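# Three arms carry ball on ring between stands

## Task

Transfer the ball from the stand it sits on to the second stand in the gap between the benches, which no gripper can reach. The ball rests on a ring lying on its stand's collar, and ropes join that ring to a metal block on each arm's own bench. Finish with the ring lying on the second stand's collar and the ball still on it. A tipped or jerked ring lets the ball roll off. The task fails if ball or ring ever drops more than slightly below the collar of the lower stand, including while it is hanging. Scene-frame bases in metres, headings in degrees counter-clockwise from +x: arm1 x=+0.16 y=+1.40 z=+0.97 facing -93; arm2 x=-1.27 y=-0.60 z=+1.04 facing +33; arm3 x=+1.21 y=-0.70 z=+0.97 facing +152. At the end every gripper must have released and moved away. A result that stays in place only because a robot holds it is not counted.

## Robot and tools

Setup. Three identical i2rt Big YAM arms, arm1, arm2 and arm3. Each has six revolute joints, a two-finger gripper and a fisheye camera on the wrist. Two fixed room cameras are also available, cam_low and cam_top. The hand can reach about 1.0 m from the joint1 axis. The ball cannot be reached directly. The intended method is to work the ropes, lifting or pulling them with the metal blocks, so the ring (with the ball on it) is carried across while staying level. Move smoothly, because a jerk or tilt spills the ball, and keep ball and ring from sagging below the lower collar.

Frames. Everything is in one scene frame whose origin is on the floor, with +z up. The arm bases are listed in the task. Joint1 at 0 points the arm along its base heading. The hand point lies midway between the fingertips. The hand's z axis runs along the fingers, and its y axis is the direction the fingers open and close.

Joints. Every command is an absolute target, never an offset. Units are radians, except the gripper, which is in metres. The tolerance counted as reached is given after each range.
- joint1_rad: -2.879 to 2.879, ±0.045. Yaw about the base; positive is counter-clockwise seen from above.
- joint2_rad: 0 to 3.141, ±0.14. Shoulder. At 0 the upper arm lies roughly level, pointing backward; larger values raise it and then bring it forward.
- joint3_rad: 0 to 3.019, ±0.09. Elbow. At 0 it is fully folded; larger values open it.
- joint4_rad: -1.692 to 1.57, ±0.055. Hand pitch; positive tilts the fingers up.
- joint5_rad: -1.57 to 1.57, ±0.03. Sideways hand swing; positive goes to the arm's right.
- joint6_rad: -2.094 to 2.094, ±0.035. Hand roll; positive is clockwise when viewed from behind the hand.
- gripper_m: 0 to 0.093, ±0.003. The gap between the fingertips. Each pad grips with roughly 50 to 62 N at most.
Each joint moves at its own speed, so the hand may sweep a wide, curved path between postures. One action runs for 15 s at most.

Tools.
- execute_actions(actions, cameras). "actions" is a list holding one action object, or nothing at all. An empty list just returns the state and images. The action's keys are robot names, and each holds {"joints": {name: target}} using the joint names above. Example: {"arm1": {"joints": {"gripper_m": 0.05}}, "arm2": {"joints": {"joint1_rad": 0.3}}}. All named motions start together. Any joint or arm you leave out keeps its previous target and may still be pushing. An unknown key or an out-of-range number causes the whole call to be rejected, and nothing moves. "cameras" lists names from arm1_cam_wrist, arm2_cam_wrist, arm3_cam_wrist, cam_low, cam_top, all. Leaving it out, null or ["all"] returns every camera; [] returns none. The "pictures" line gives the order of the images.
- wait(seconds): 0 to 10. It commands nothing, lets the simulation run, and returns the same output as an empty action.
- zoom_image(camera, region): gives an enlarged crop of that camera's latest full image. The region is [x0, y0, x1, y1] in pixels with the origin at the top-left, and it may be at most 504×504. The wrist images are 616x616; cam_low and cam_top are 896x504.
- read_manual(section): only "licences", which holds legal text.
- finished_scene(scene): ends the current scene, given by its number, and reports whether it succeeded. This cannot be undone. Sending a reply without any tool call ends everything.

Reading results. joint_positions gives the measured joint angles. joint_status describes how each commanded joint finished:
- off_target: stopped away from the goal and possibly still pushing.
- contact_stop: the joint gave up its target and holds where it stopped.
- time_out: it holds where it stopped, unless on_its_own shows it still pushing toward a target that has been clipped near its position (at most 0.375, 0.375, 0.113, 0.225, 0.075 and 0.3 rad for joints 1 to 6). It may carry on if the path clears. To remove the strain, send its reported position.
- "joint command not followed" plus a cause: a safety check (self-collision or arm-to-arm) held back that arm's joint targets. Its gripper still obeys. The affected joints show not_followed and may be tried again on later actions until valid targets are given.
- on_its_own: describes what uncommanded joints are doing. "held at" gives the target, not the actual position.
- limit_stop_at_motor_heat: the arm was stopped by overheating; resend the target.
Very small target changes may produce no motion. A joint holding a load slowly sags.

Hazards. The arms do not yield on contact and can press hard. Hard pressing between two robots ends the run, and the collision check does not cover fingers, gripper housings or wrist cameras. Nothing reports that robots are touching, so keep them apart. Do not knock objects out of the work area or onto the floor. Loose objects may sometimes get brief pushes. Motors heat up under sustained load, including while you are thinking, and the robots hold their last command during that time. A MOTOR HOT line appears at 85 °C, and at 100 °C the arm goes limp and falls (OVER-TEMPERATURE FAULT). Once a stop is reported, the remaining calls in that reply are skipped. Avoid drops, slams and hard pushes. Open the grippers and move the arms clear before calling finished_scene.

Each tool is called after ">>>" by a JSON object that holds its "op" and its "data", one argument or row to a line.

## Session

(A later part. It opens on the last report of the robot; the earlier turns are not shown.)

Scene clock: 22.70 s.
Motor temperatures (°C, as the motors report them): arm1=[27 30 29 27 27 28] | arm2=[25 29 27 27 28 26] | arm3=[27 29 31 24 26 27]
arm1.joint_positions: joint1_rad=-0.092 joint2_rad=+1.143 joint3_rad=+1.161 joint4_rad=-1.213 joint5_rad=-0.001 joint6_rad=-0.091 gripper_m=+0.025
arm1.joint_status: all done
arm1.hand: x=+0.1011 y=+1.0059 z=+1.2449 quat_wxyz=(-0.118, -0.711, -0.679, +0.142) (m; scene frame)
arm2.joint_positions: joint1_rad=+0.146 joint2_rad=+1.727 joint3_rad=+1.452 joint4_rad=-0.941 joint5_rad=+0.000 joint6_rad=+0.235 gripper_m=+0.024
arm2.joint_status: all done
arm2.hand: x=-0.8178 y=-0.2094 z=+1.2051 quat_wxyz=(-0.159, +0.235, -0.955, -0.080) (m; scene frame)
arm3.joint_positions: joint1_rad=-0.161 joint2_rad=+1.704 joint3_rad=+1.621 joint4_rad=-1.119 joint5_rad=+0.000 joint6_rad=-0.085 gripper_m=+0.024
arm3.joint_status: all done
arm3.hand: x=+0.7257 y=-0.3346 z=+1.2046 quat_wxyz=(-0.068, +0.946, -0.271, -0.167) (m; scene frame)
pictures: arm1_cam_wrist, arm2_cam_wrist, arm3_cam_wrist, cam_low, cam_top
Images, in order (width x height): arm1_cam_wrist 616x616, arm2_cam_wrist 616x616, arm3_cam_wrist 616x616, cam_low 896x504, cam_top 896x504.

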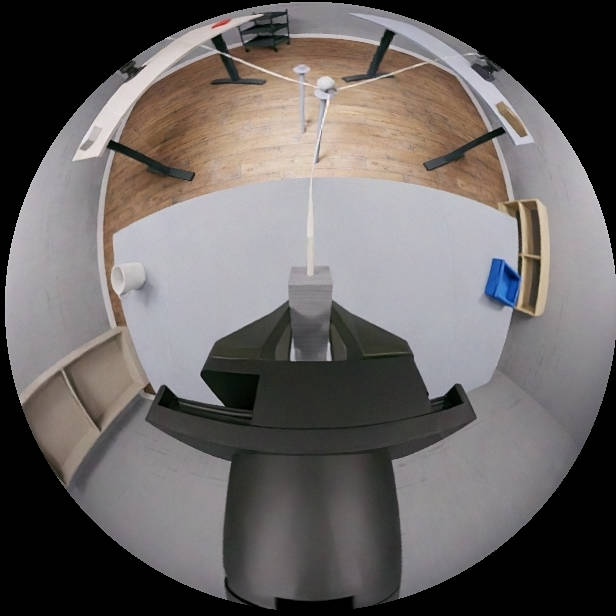

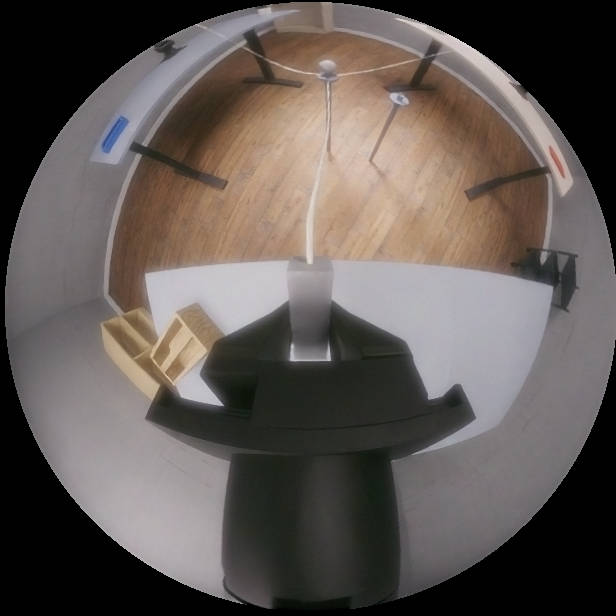

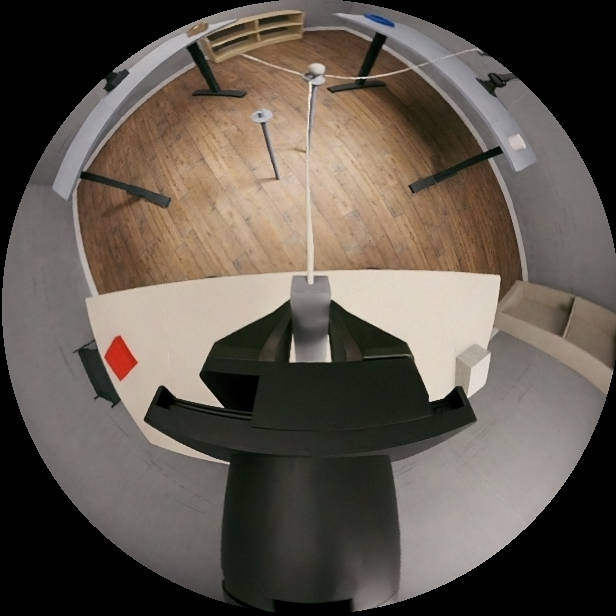

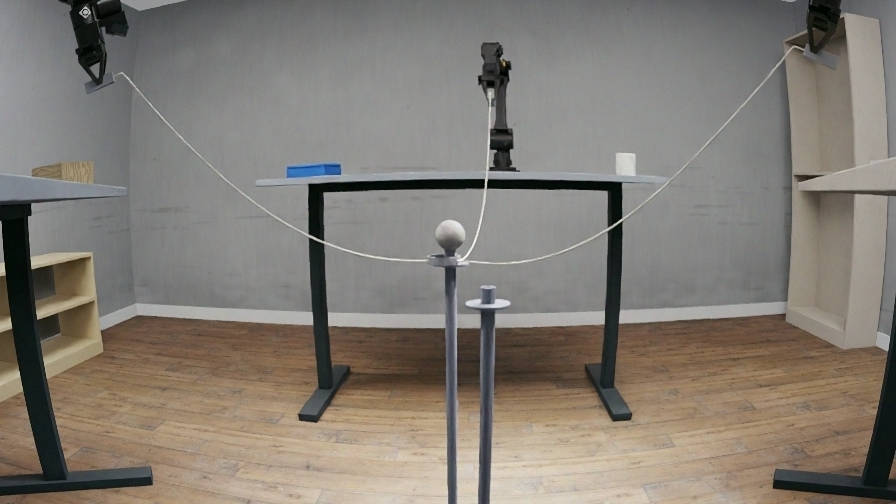

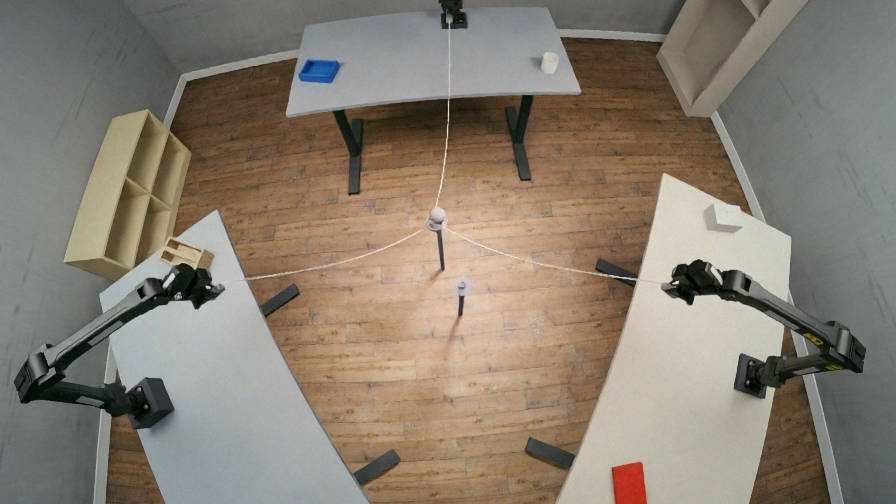

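>>> {"op": "execute_actions", "data": {
  "actions": [
    {"arm1":{"joints":{"joint3_rad":1.29,"joint4_rad":-1.345}},"arm2":{"joints":{"joint3_rad":1.61,"joint4_rad":-1.1}},"arm3":{"joints":{"joint3_rad":1.77,"joint4_rad":-1.27}}}
  ]
}}

Scene clock: 25.03 s.
Motor temperatures (°C, as the motors report them): arm1=[27 29 29 27 27 28] | arm2=[25 29 28 26 28 26] | arm3=[27 29 31 24 26 27]
arm1.joint_positions: joint1_rad=-0.092 joint2_rad=+1.144 joint3_rad=+1.230 joint4_rad=-1.340 joint5_rad=-0.001 joint6_rad=-0.091 gripper_m=+0.025
arm1.joint_status: all done
arm1.hand: x=+0.1029 y=+1.0202 z=+1.2660 quat_wxyz=(-0.100, -0.715, -0.682, +0.119) (m; scene frame)
arm2.joint_positions: joint1_rad=+0.146 joint2_rad=+1.723 joint3_rad=+1.552 joint4_rad=-1.087 joint5_rad=+0.000 joint6_rad=+0.235 gripper_m=+0.024
arm2.joint_status: all done
arm2.hand: x=-0.8200 y=-0.2111 z=+1.2408 quat_wxyz=(-0.141, +0.236, -0.959, -0.070) (m; scene frame)
arm3.joint_positions: joint1_rad=-0.161 joint2_rad=+1.699 joint3_rad=+1.730 joint4_rad=-1.258 joint5_rad=+0.000 joint6_rad=-0.085 gripper_m=+0.024
arm3.joint_status: all done
arm3.hand: x=+0.7303 y=-0.3386 z=+1.2463 quat_wxyz=(-0.064, +0.948, -0.271, -0.155) (m; scene frame)
pictures: arm1_cam_wrist, arm2_cam_wrist, arm3_cam_wrist, cam_low, cam_top
Images, in order (width x height): arm1_cam_wrist 616x616, arm2_cam_wrist 616x616, arm3_cam_wrist 616x616, cam_low 896x504, cam_top 896x504.

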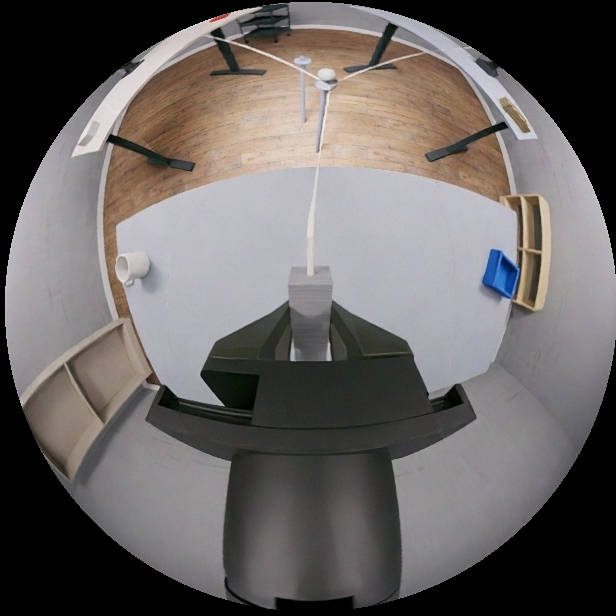

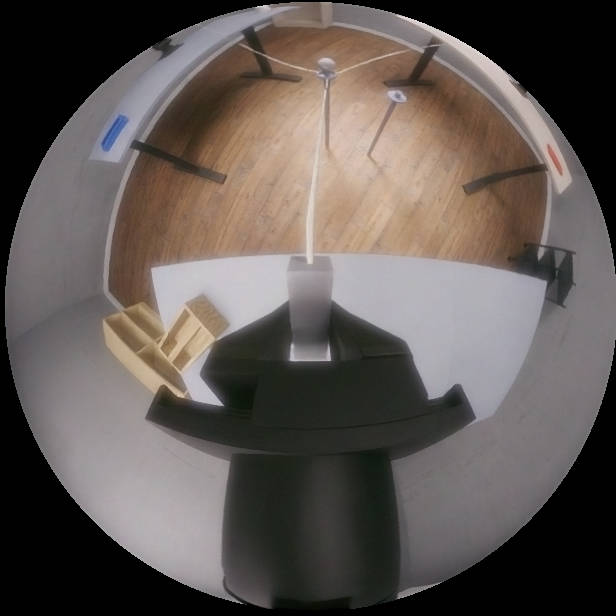

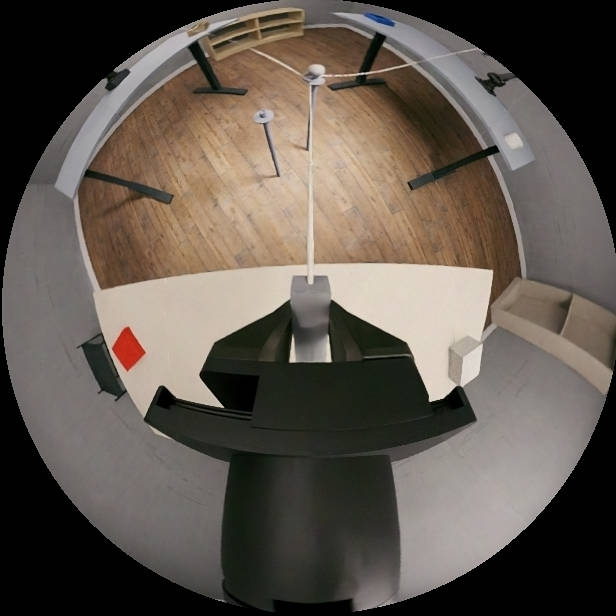

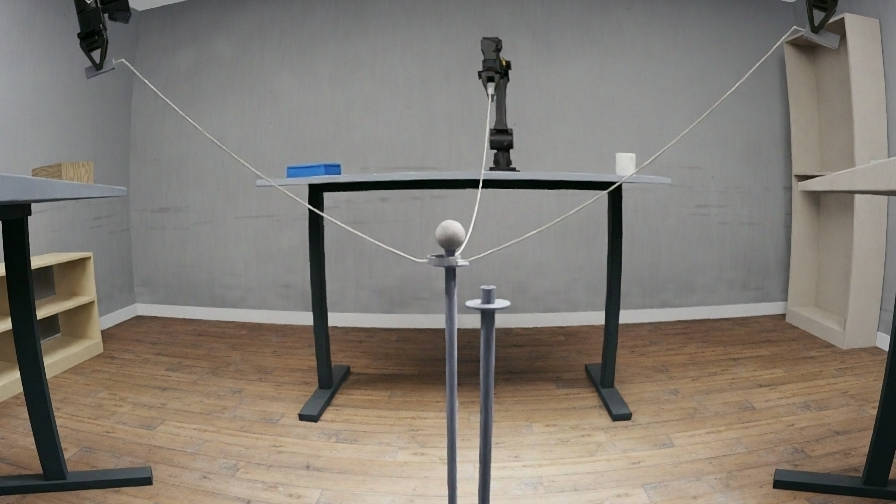

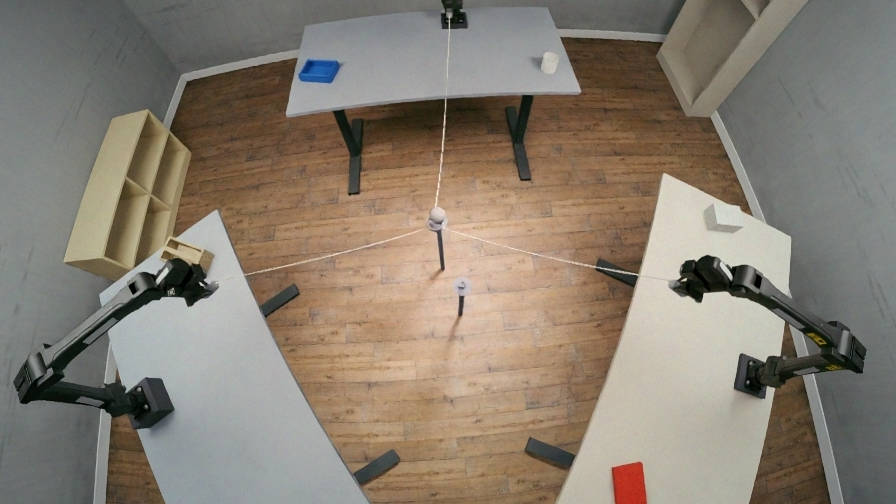

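>>> {"op": "execute_actions", "data": {
  "actions": [
    {"arm1":{"joints":{"joint3_rad":1.35,"joint4_rad":-1.405}},"arm2":{"joints":{"joint3_rad":1.67,"joint4_rad":-1.13}},"arm3":{"joints":{"joint3_rad":1.84,"joint4_rad":-1.345}}}
  ],
  "cameras": ["cam_low","cam_top","arm2_cam_wrist"]
}}

>>> {"op": "zoom_image", "data": {
  "camera": "cam_low",
  "region": [370, 190, 550, 320]
}}

>>> {"op": "zoom_image", "data": {
  "camera": "arm2_cam_wrist",
  "region": [260, 20, 420, 140]
}}

Scene clock: 27.53 s.
Motor temperatures (°C, as the motors report them): arm1=[27 29 30 27 27 28] | arm2=[25 29 29 26 28 26] | arm3=[27 29 32 24 26 27]
arm1.joint_positions: joint1_rad=-0.092 joint2_rad=+1.145 joint3_rad=+1.289 joint4_rad=-1.399 joint5_rad=-0.001 joint6_rad=-0.091 gripper_m=+0.025
arm1.joint_status: all done
arm1.hand: x=+0.1031 y=+1.0227 z=+1.2878 quat_wxyz=(-0.100, -0.715, -0.682, +0.118) (m; scene frame)
arm2.joint_positions: joint1_rad=+0.146 joint2_rad=+1.723 joint3_rad=+1.603 joint4_rad=-1.117 joint5_rad=+0.000 joint6_rad=+0.235 gripper_m=+0.024
arm2.joint_status: all done
arm2.hand: x=-0.8142 y=-0.2059 z=+1.2620 quat_wxyz=(-0.150, +0.236, -0.957, -0.075) (m; scene frame)
arm3.joint_positions: joint1_rad=-0.161 joint2_rad=+1.699 joint3_rad=+1.795 joint4_rad=-1.331 joint5_rad=+0.000 joint6_rad=-0.085 gripper_m=+0.024
arm3.joint_status: all done
arm3.hand: x=+0.7328 y=-0.3408 z=+1.2706 quat_wxyz=(-0.063, +0.948, -0.272, -0.151) (m; scene frame)
pictures: arm2_cam_wrist, cam_low, cam_top
Images, in order (width x height): arm2_cam_wrist 616x616, cam_low 896x504, cam_top 896x504.

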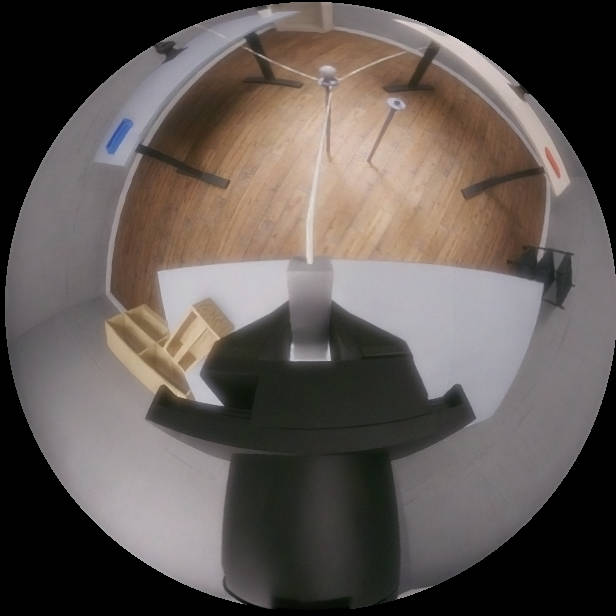

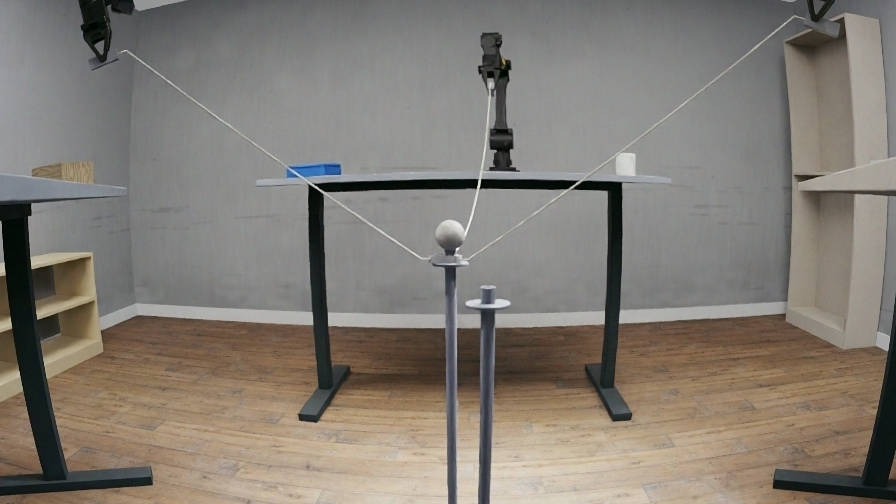

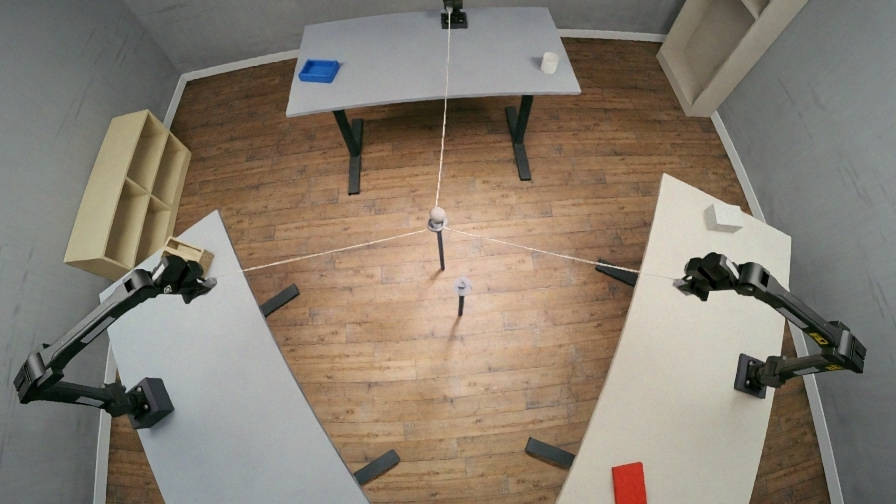

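Region (370, 190, 550, 320) of cam_low's 896x504 image, scaled by 2.800, with more detail than that image has.

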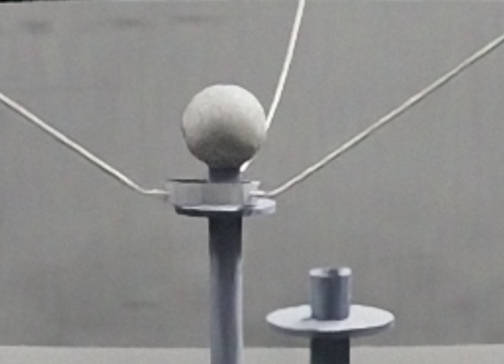

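Region (260, 20, 420, 140) of arm2_cam_wrist's 616x616 image, scaled by 3.150, with more detail than that image has; it fills the top 378 rows of this view, and the rest is white.

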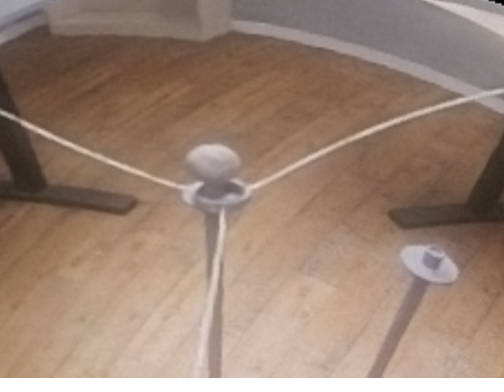

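>>> {"op": "execute_actions", "data": {
  "actions": [
    {"arm1":{"joints":{"joint3_rad":1.41,"joint4_rad":-1.47}},"arm2":{"joints":{"joint3_rad":1.72,"joint4_rad":-1.145}},"arm3":{"joints":{"joint3_rad":1.885,"joint4_rad":-1.39}}}
  ],
  "cameras": ["cam_low","arm2_cam_wrist"]
}}

>>> {"op": "zoom_image", "data": {
  "camera": "cam_low",
  "region": [370, 190, 550, 320]
}}

>>> {"op": "zoom_image", "data": {
  "camera": "arm2_cam_wrist",
  "region": [260, 20, 420, 140]
}}

Scene clock: 29.83 s.
Motor temperatures (°C, as the motors report them): arm1=[27 29 31 27 27 28] | arm2=[25 29 29 26 28 26] | arm3=[27 29 33 24 26 27]
arm1.joint_positions: joint1_rad=-0.092 joint2_rad=+1.146 joint3_rad=+1.350 joint4_rad=-1.465 joint5_rad=-0.001 joint6_rad=-0.091 gripper_m=+0.025
arm1.joint_status: all done
arm1.hand: x=+0.1036 y=+1.0275 z=+1.3101 quat_wxyz=(-0.098, -0.715, -0.682, +0.116) (m; scene frame)
arm2.joint_positions: joint1_rad=+0.146 joint2_rad=+1.723 joint3_rad=+1.652 joint4_rad=-1.132 joint5_rad=+0.000 joint6_rad=+0.235 gripper_m=+0.024
arm2.joint_status: all done
arm2.hand: x=-0.8071 y=-0.1996 z=+1.2830 quat_wxyz=(-0.165, +0.235, -0.954, -0.082) (m; scene frame)
arm3.joint_positions: joint1_rad=-0.161 joint2_rad=+1.699 joint3_rad=+1.836 joint4_rad=-1.374 joint5_rad=+0.000 joint6_rad=-0.085 gripper_m=+0.024
arm3.joint_status: all done
arm3.hand: x=+0.7345 y=-0.3422 z=+1.2855 quat_wxyz=(-0.062, +0.949, -0.272, -0.150) (m; scene frame)
pictures: arm2_cam_wrist, cam_low
Images, in order (width x height): arm2_cam_wrist 616x616, cam_low 896x504.

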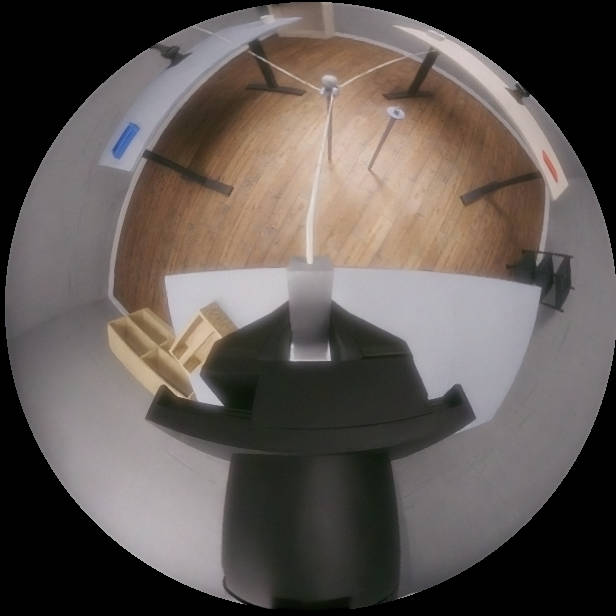

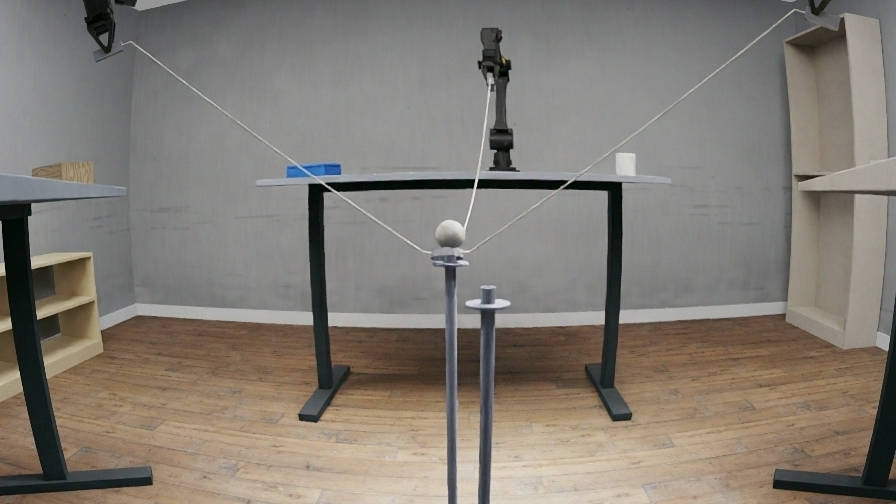

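Region (370, 190, 550, 320) of cam_low's 896x504 image, scaled by 2.800, with more detail than that image has.

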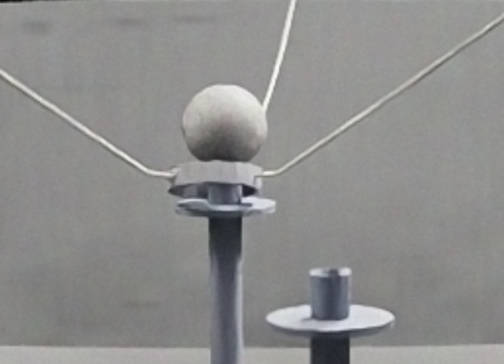

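Region (260, 20, 420, 140) of arm2_cam_wrist's 616x616 image, scaled by 3.150, with more detail than that image has; it fills the top 378 rows of this view, and the rest is white.

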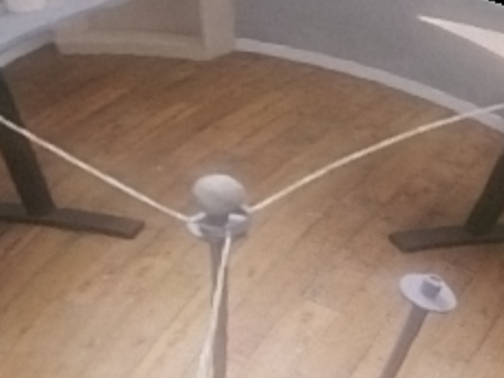

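>>> {"op": "execute_actions", "data": {
  "actions": [
    {"arm1":{"joints":{"joint3_rad":1.46,"joint4_rad":-1.53}}}
  ],
  "cameras": ["cam_low","arm2_cam_wrist"]
}}

>>> {"op": "zoom_image", "data": {
  "camera": "cam_low",
  "region": [370, 190, 550, 320]
}}

>>> {"op": "zoom_image", "data": {
  "camera": "arm2_cam_wrist",
  "region": [260, 20, 420, 140]
}}

Scene clock: 32.00 s.
Motor temperatures (°C, as the motors report them): arm1=[27 29 32 27 27 28] | arm2=[25 29 30 26 28 26] | arm3=[27 29 33 24 26 27]
arm1.joint_positions: joint1_rad=-0.092 joint2_rad=+1.146 joint3_rad=+1.398 joint4_rad=-1.524 joint5_rad=-0.001 joint6_rad=-0.091 gripper_m=+0.025
arm1.joint_status: all done
arm1.hand: x=+0.1043 y=+1.0341 z=+1.3272 quat_wxyz=(-0.094, -0.716, -0.683, +0.112) (m; scene frame)
arm2.joint_positions: joint1_rad=+0.146 joint2_rad=+1.723 joint3_rad=+1.652 joint4_rad=-1.132 joint5_rad=+0.000 joint6_rad=+0.235 gripper_m=+0.024
arm2.joint_status: not commanded
arm2.hand: x=-0.8071 y=-0.1996 z=+1.2830 quat_wxyz=(-0.165, +0.235, -0.954, -0.082) (m; scene frame)
arm3.joint_positions: joint1_rad=-0.161 joint2_rad=+1.699 joint3_rad=+1.836 joint4_rad=-1.374 joint5_rad=+0.000 joint6_rad=-0.085 gripper_m=+0.024
arm3.joint_status: not commanded
arm3.hand: x=+0.7345 y=-0.3422 z=+1.2855 quat_wxyz=(-0.062, +0.949, -0.272, -0.150) (m; scene frame)
pictures: arm2_cam_wrist, cam_low
Images, in order (width x height): arm2_cam_wrist 616x616, cam_low 896x504.

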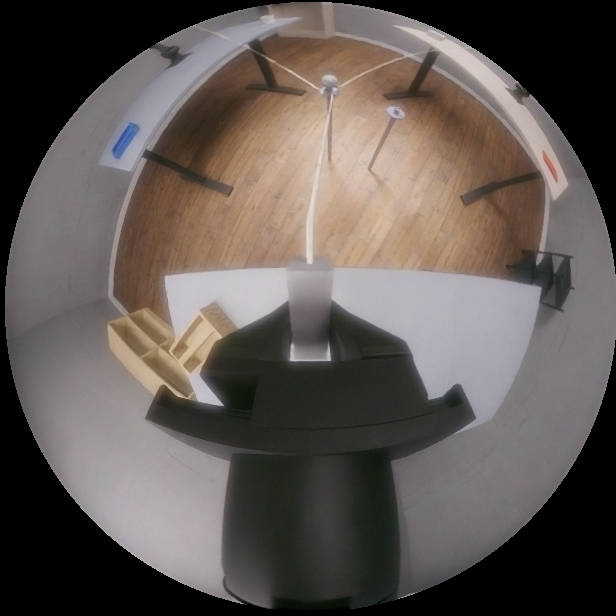

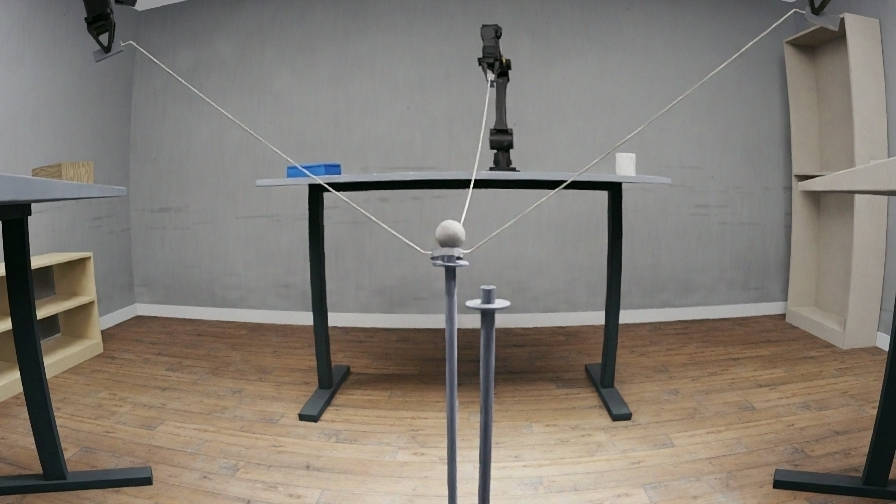

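Region (370, 190, 550, 320) of cam_low's 896x504 image, scaled by 2.800, with more detail than that image has.

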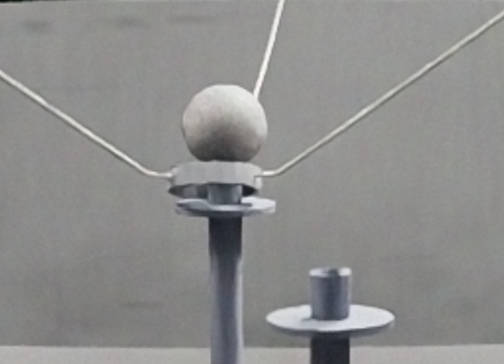

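Region (260, 20, 420, 140) of arm2_cam_wrist's 616x616 image, scaled by 3.150, with more detail than that image has; it fills the top 378 rows of this view, and the rest is white.

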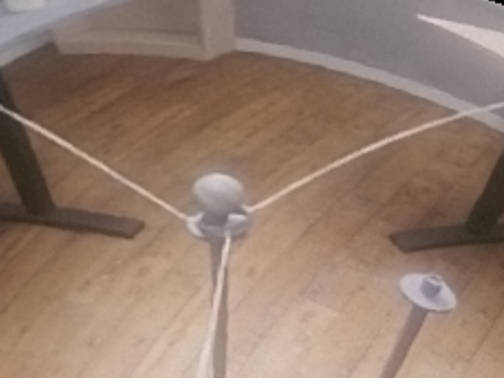

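Now taut; a bit more.

>>> {"op": "execute_actions", "data": {
  "actions": [
    {"arm1":{"joints":{"joint3_rad":1.5,"joint4_rad":-1.575}}}
  ],
  "cameras": ["cam_low","arm2_cam_wrist"]
}}

>>> {"op": "zoom_image", "data": {
  "camera": "cam_low",
  "region": [370, 190, 550, 320]
}}

>>> {"op": "zoom_image", "data": {
  "camera": "arm2_cam_wrist",
  "region": [260, 20, 420, 140]
}}

Scene clock: 34.10 s.
Motor temperatures (°C, as the motors report them): arm1=[27 29 32 27 27 28] | arm2=[25 29 31 26 28 26] | arm3=[27 29 34 24 26 27]
arm1.joint_positions: joint1_rad=-0.092 joint2_rad=+1.146 joint3_rad=+1.437 joint4_rad=-1.569 joint5_rad=-0.001 joint6_rad=-0.091 gripper_m=+0.025
arm1.joint_status: all done
arm1.hand: x=+0.1049 y=+1.0392 z=+1.3410 quat_wxyz=(-0.093, -0.716, -0.683, +0.109) (m; scene frame)
arm2.joint_positions: joint1_rad=+0.146 joint2_rad=+1.723 joint3_rad=+1.652 joint4_rad=-1.132 joint5_rad=+0.000 joint6_rad=+0.235 gripper_m=+0.024
arm2.joint_status: not commanded
arm2.hand: x=-0.8071 y=-0.1996 z=+1.2830 quat_wxyz=(-0.165, +0.235, -0.954, -0.082) (m; scene frame)
arm3.joint_positions: joint1_rad=-0.161 joint2_rad=+1.699 joint3_rad=+1.836 joint4_rad=-1.374 joint5_rad=+0.000 joint6_rad=-0.085 gripper_m=+0.024
arm3.joint_status: not commanded
arm3.hand: x=+0.7345 y=-0.3422 z=+1.2855 quat_wxyz=(-0.062, +0.949, -0.272, -0.150) (m; scene frame)
pictures: arm2_cam_wrist, cam_low
Images, in order (width x height): arm2_cam_wrist 616x616, cam_low 896x504.

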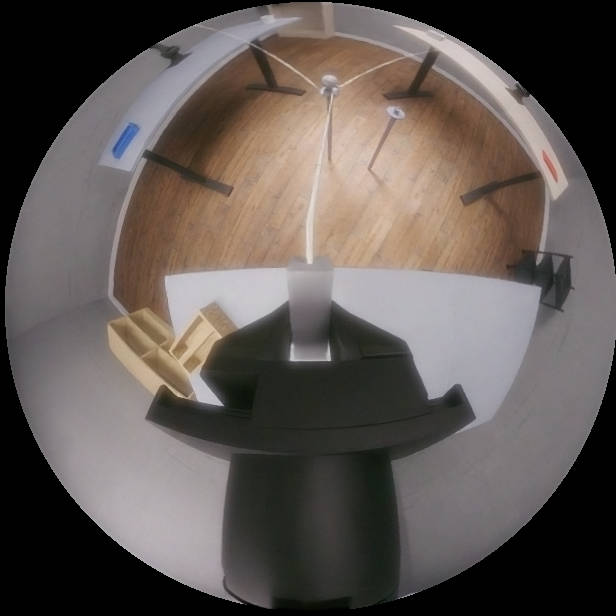

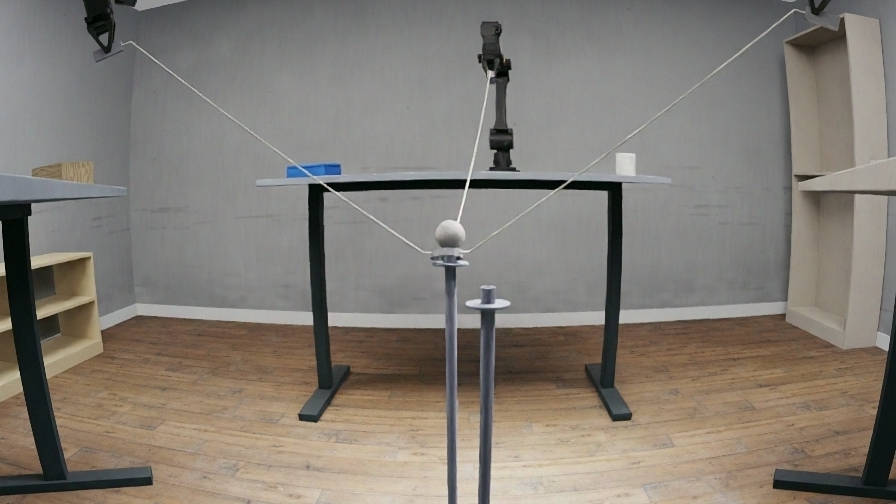

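Region (370, 190, 550, 320) of cam_low's 896x504 image, scaled by 2.800, with more detail than that image has.

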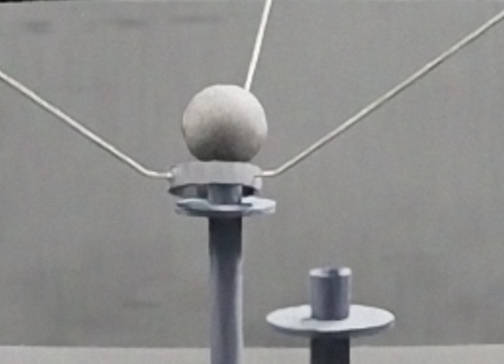

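Region (260, 20, 420, 140) of arm2_cam_wrist's 616x616 image, scaled by 3.150, with more detail than that image has; it fills the top 378 rows of this view, and the rest is white.

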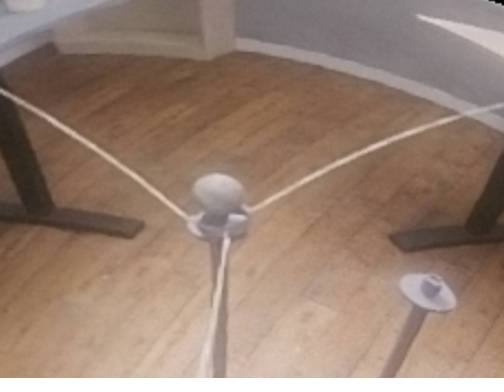

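>>> {"op": "execute_actions", "data": {
  "actions": [
    {"arm1":{"joints":{"joint4_rad":-1.62}}}
  ],
  "cameras": ["cam_low","arm2_cam_wrist"]
}}

>>> {"op": "zoom_image", "data": {
  "camera": "cam_low",
  "region": [370, 190, 550, 320]
}}

>>> {"op": "zoom_image", "data": {
  "camera": "arm2_cam_wrist",
  "region": [260, 20, 420, 140]
}}

Scene clock: 35.67 s.
Motor temperatures (°C, as the motors report them): arm1=[27 29 33 27 27 28] | arm2=[25 29 31 26 28 26] | arm3=[27 29 34 24 26 27]
arm1.joint_positions: joint1_rad=-0.092 joint2_rad=+1.146 joint3_rad=+1.437 joint4_rad=-1.613 joint5_rad=-0.001 joint6_rad=-0.091 gripper_m=+0.025
arm1.joint_status: all done
arm1.hand: x=+0.1064 y=+1.0495 z=+1.3382 quat_wxyz=(-0.079, -0.718, -0.685, +0.092) (m; scene frame)
arm2.joint_positions: joint1_rad=+0.146 joint2_rad=+1.723 joint3_rad=+1.652 joint4_rad=-1.132 joint5_rad=+0.000 joint6_rad=+0.235 gripper_m=+0.024
arm2.joint_status: not commanded
arm2.hand: x=-0.8071 y=-0.1996 z=+1.2830 quat_wxyz=(-0.165, +0.235, -0.954, -0.082) (m; scene frame)
arm3.joint_positions: joint1_rad=-0.161 joint2_rad=+1.699 joint3_rad=+1.836 joint4_rad=-1.374 joint5_rad=+0.000 joint6_rad=-0.085 gripper_m=+0.024
arm3.joint_status: not commanded
arm3.hand: x=+0.7345 y=-0.3422 z=+1.2855 quat_wxyz=(-0.062, +0.949, -0.272, -0.150) (m; scene frame)
pictures: arm2_cam_wrist, cam_low
Images, in order (width x height): arm2_cam_wrist 616x616, cam_low 896x504.

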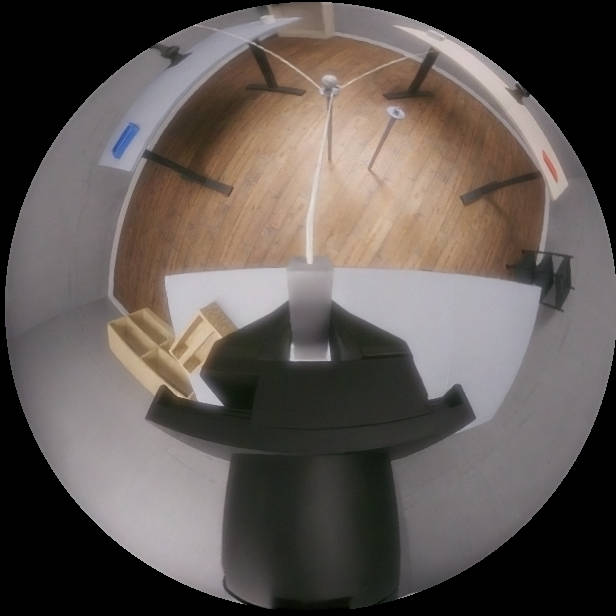

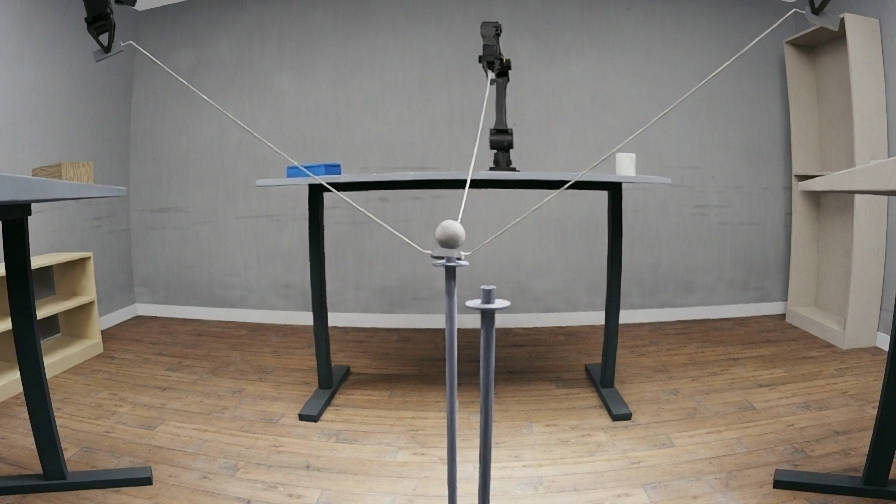

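Region (370, 190, 550, 320) of cam_low's 896x504 image, scaled by 2.800, with more detail than that image has.

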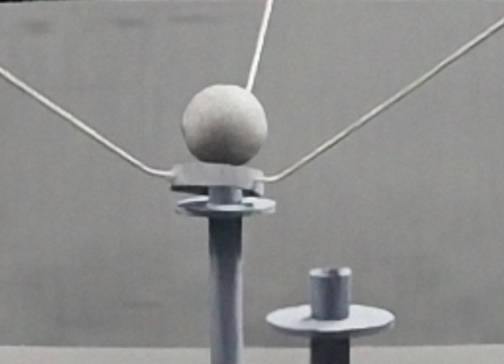

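Region (260, 20, 420, 140) of arm2_cam_wrist's 616x616 image, scaled by 3.150, with more detail than that image has; it fills the top 378 rows of this view, and the rest is white.

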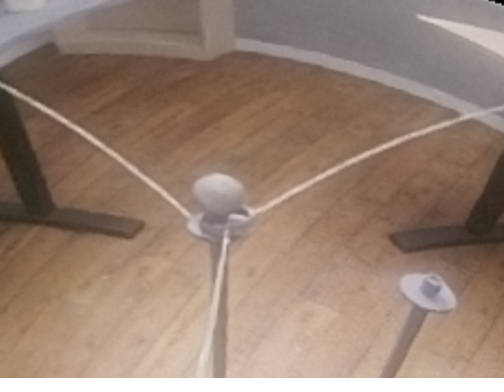

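>>> {"op": "execute_actions", "data": {
  "actions": [
    {"arm1":{"joints":{"joint3_rad":1.54,"joint4_rad":-1.655}},"arm2":{"joints":{"joint3_rad":1.76,"joint4_rad":-1.165}},"arm3":{"joints":{"joint3_rad":1.925,"joint4_rad":-1.435}}}
  ],
  "cameras": ["cam_low","arm2_cam_wrist"]
}}

>>> {"op": "zoom_image", "data": {
  "camera": "cam_low",
  "region": [370, 190, 550, 320]
}}

>>> {"op": "zoom_image", "data": {
  "camera": "arm2_cam_wrist",
  "region": [260, 20, 420, 140]
}}

Scene clock: 37.57 s.
Motor temperatures (°C, as the motors report them): arm1=[27 29 33 27 27 28] | arm2=[25 29 32 26 28 26] | arm3=[27 29 35 24 26 27]
arm1.joint_positions: joint1_rad=-0.092 joint2_rad=+1.148 joint3_rad=+1.476 joint4_rad=-1.646 joint5_rad=-0.001 joint6_rad=-0.091 gripper_m=+0.025
arm1.joint_status: all done
arm1.hand: x=+0.1067 y=+1.0525 z=+1.3522 quat_wxyz=(-0.080, -0.718, -0.685, +0.094) (m; scene frame)
arm2.joint_positions: joint1_rad=+0.146 joint2_rad=+1.724 joint3_rad=+1.687 joint4_rad=-1.151 joint5_rad=+0.000 joint6_rad=+0.235 gripper_m=+0.024
arm2.joint_status: all done
arm2.hand: x=-0.8036 y=-0.1965 z=+1.2980 quat_wxyz=(-0.172, +0.235, -0.953, -0.086) (m; scene frame)
arm3.joint_positions: joint1_rad=-0.161 joint2_rad=+1.700 joint3_rad=+1.876 joint4_rad=-1.420 joint5_rad=+0.000 joint6_rad=-0.085 gripper_m=+0.024
arm3.joint_status: all done
arm3.hand: x=+0.7371 y=-0.3444 z=+1.2999 quat_wxyz=(-0.061, +0.949, -0.272, -0.147) (m; scene frame)
pictures: arm2_cam_wrist, cam_low
Images, in order (width x height): arm2_cam_wrist 616x616, cam_low 896x504.

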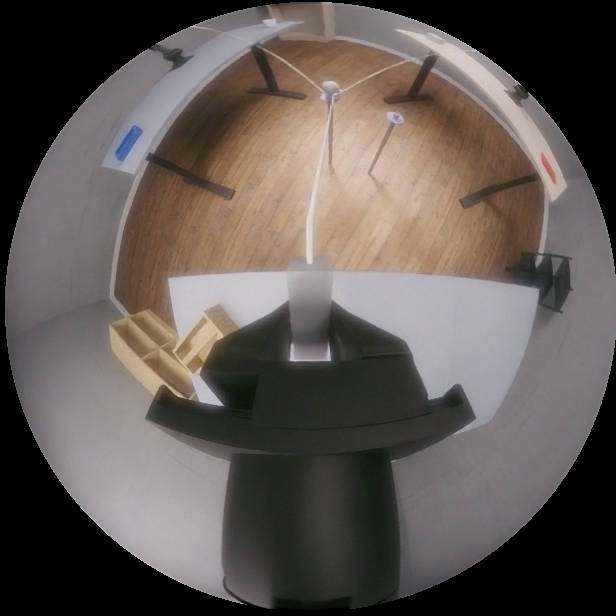

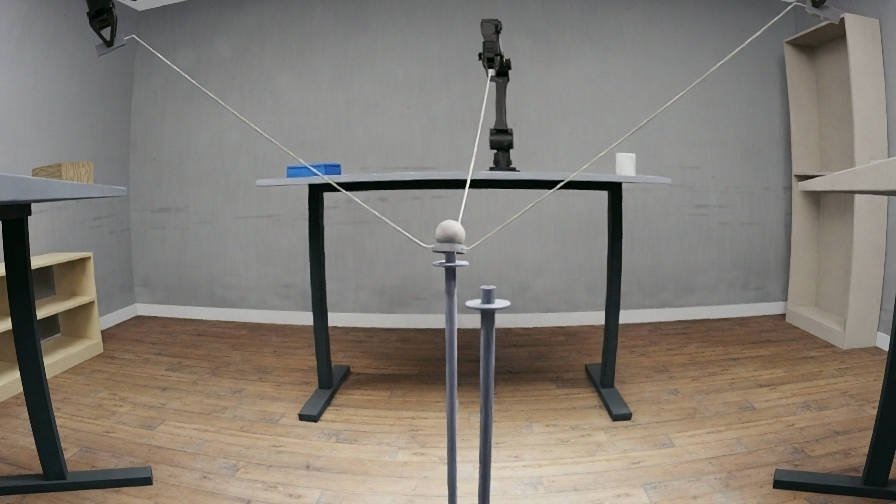

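Region (370, 190, 550, 320) of cam_low's 896x504 image, scaled by 2.800, with more detail than that image has.

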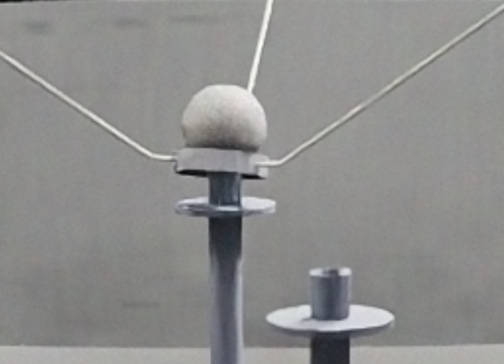

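Region (260, 20, 420, 140) of arm2_cam_wrist's 616x616 image, scaled by 3.150, with more detail than that image has; it fills the top 378 rows of this view, and the rest is white.

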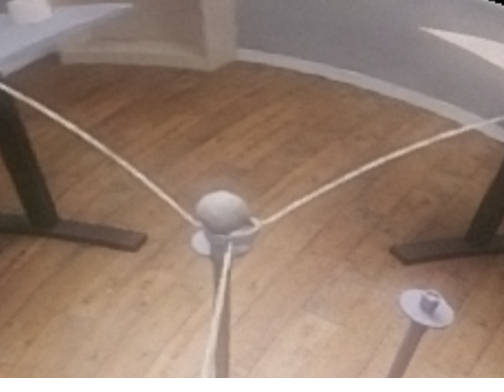

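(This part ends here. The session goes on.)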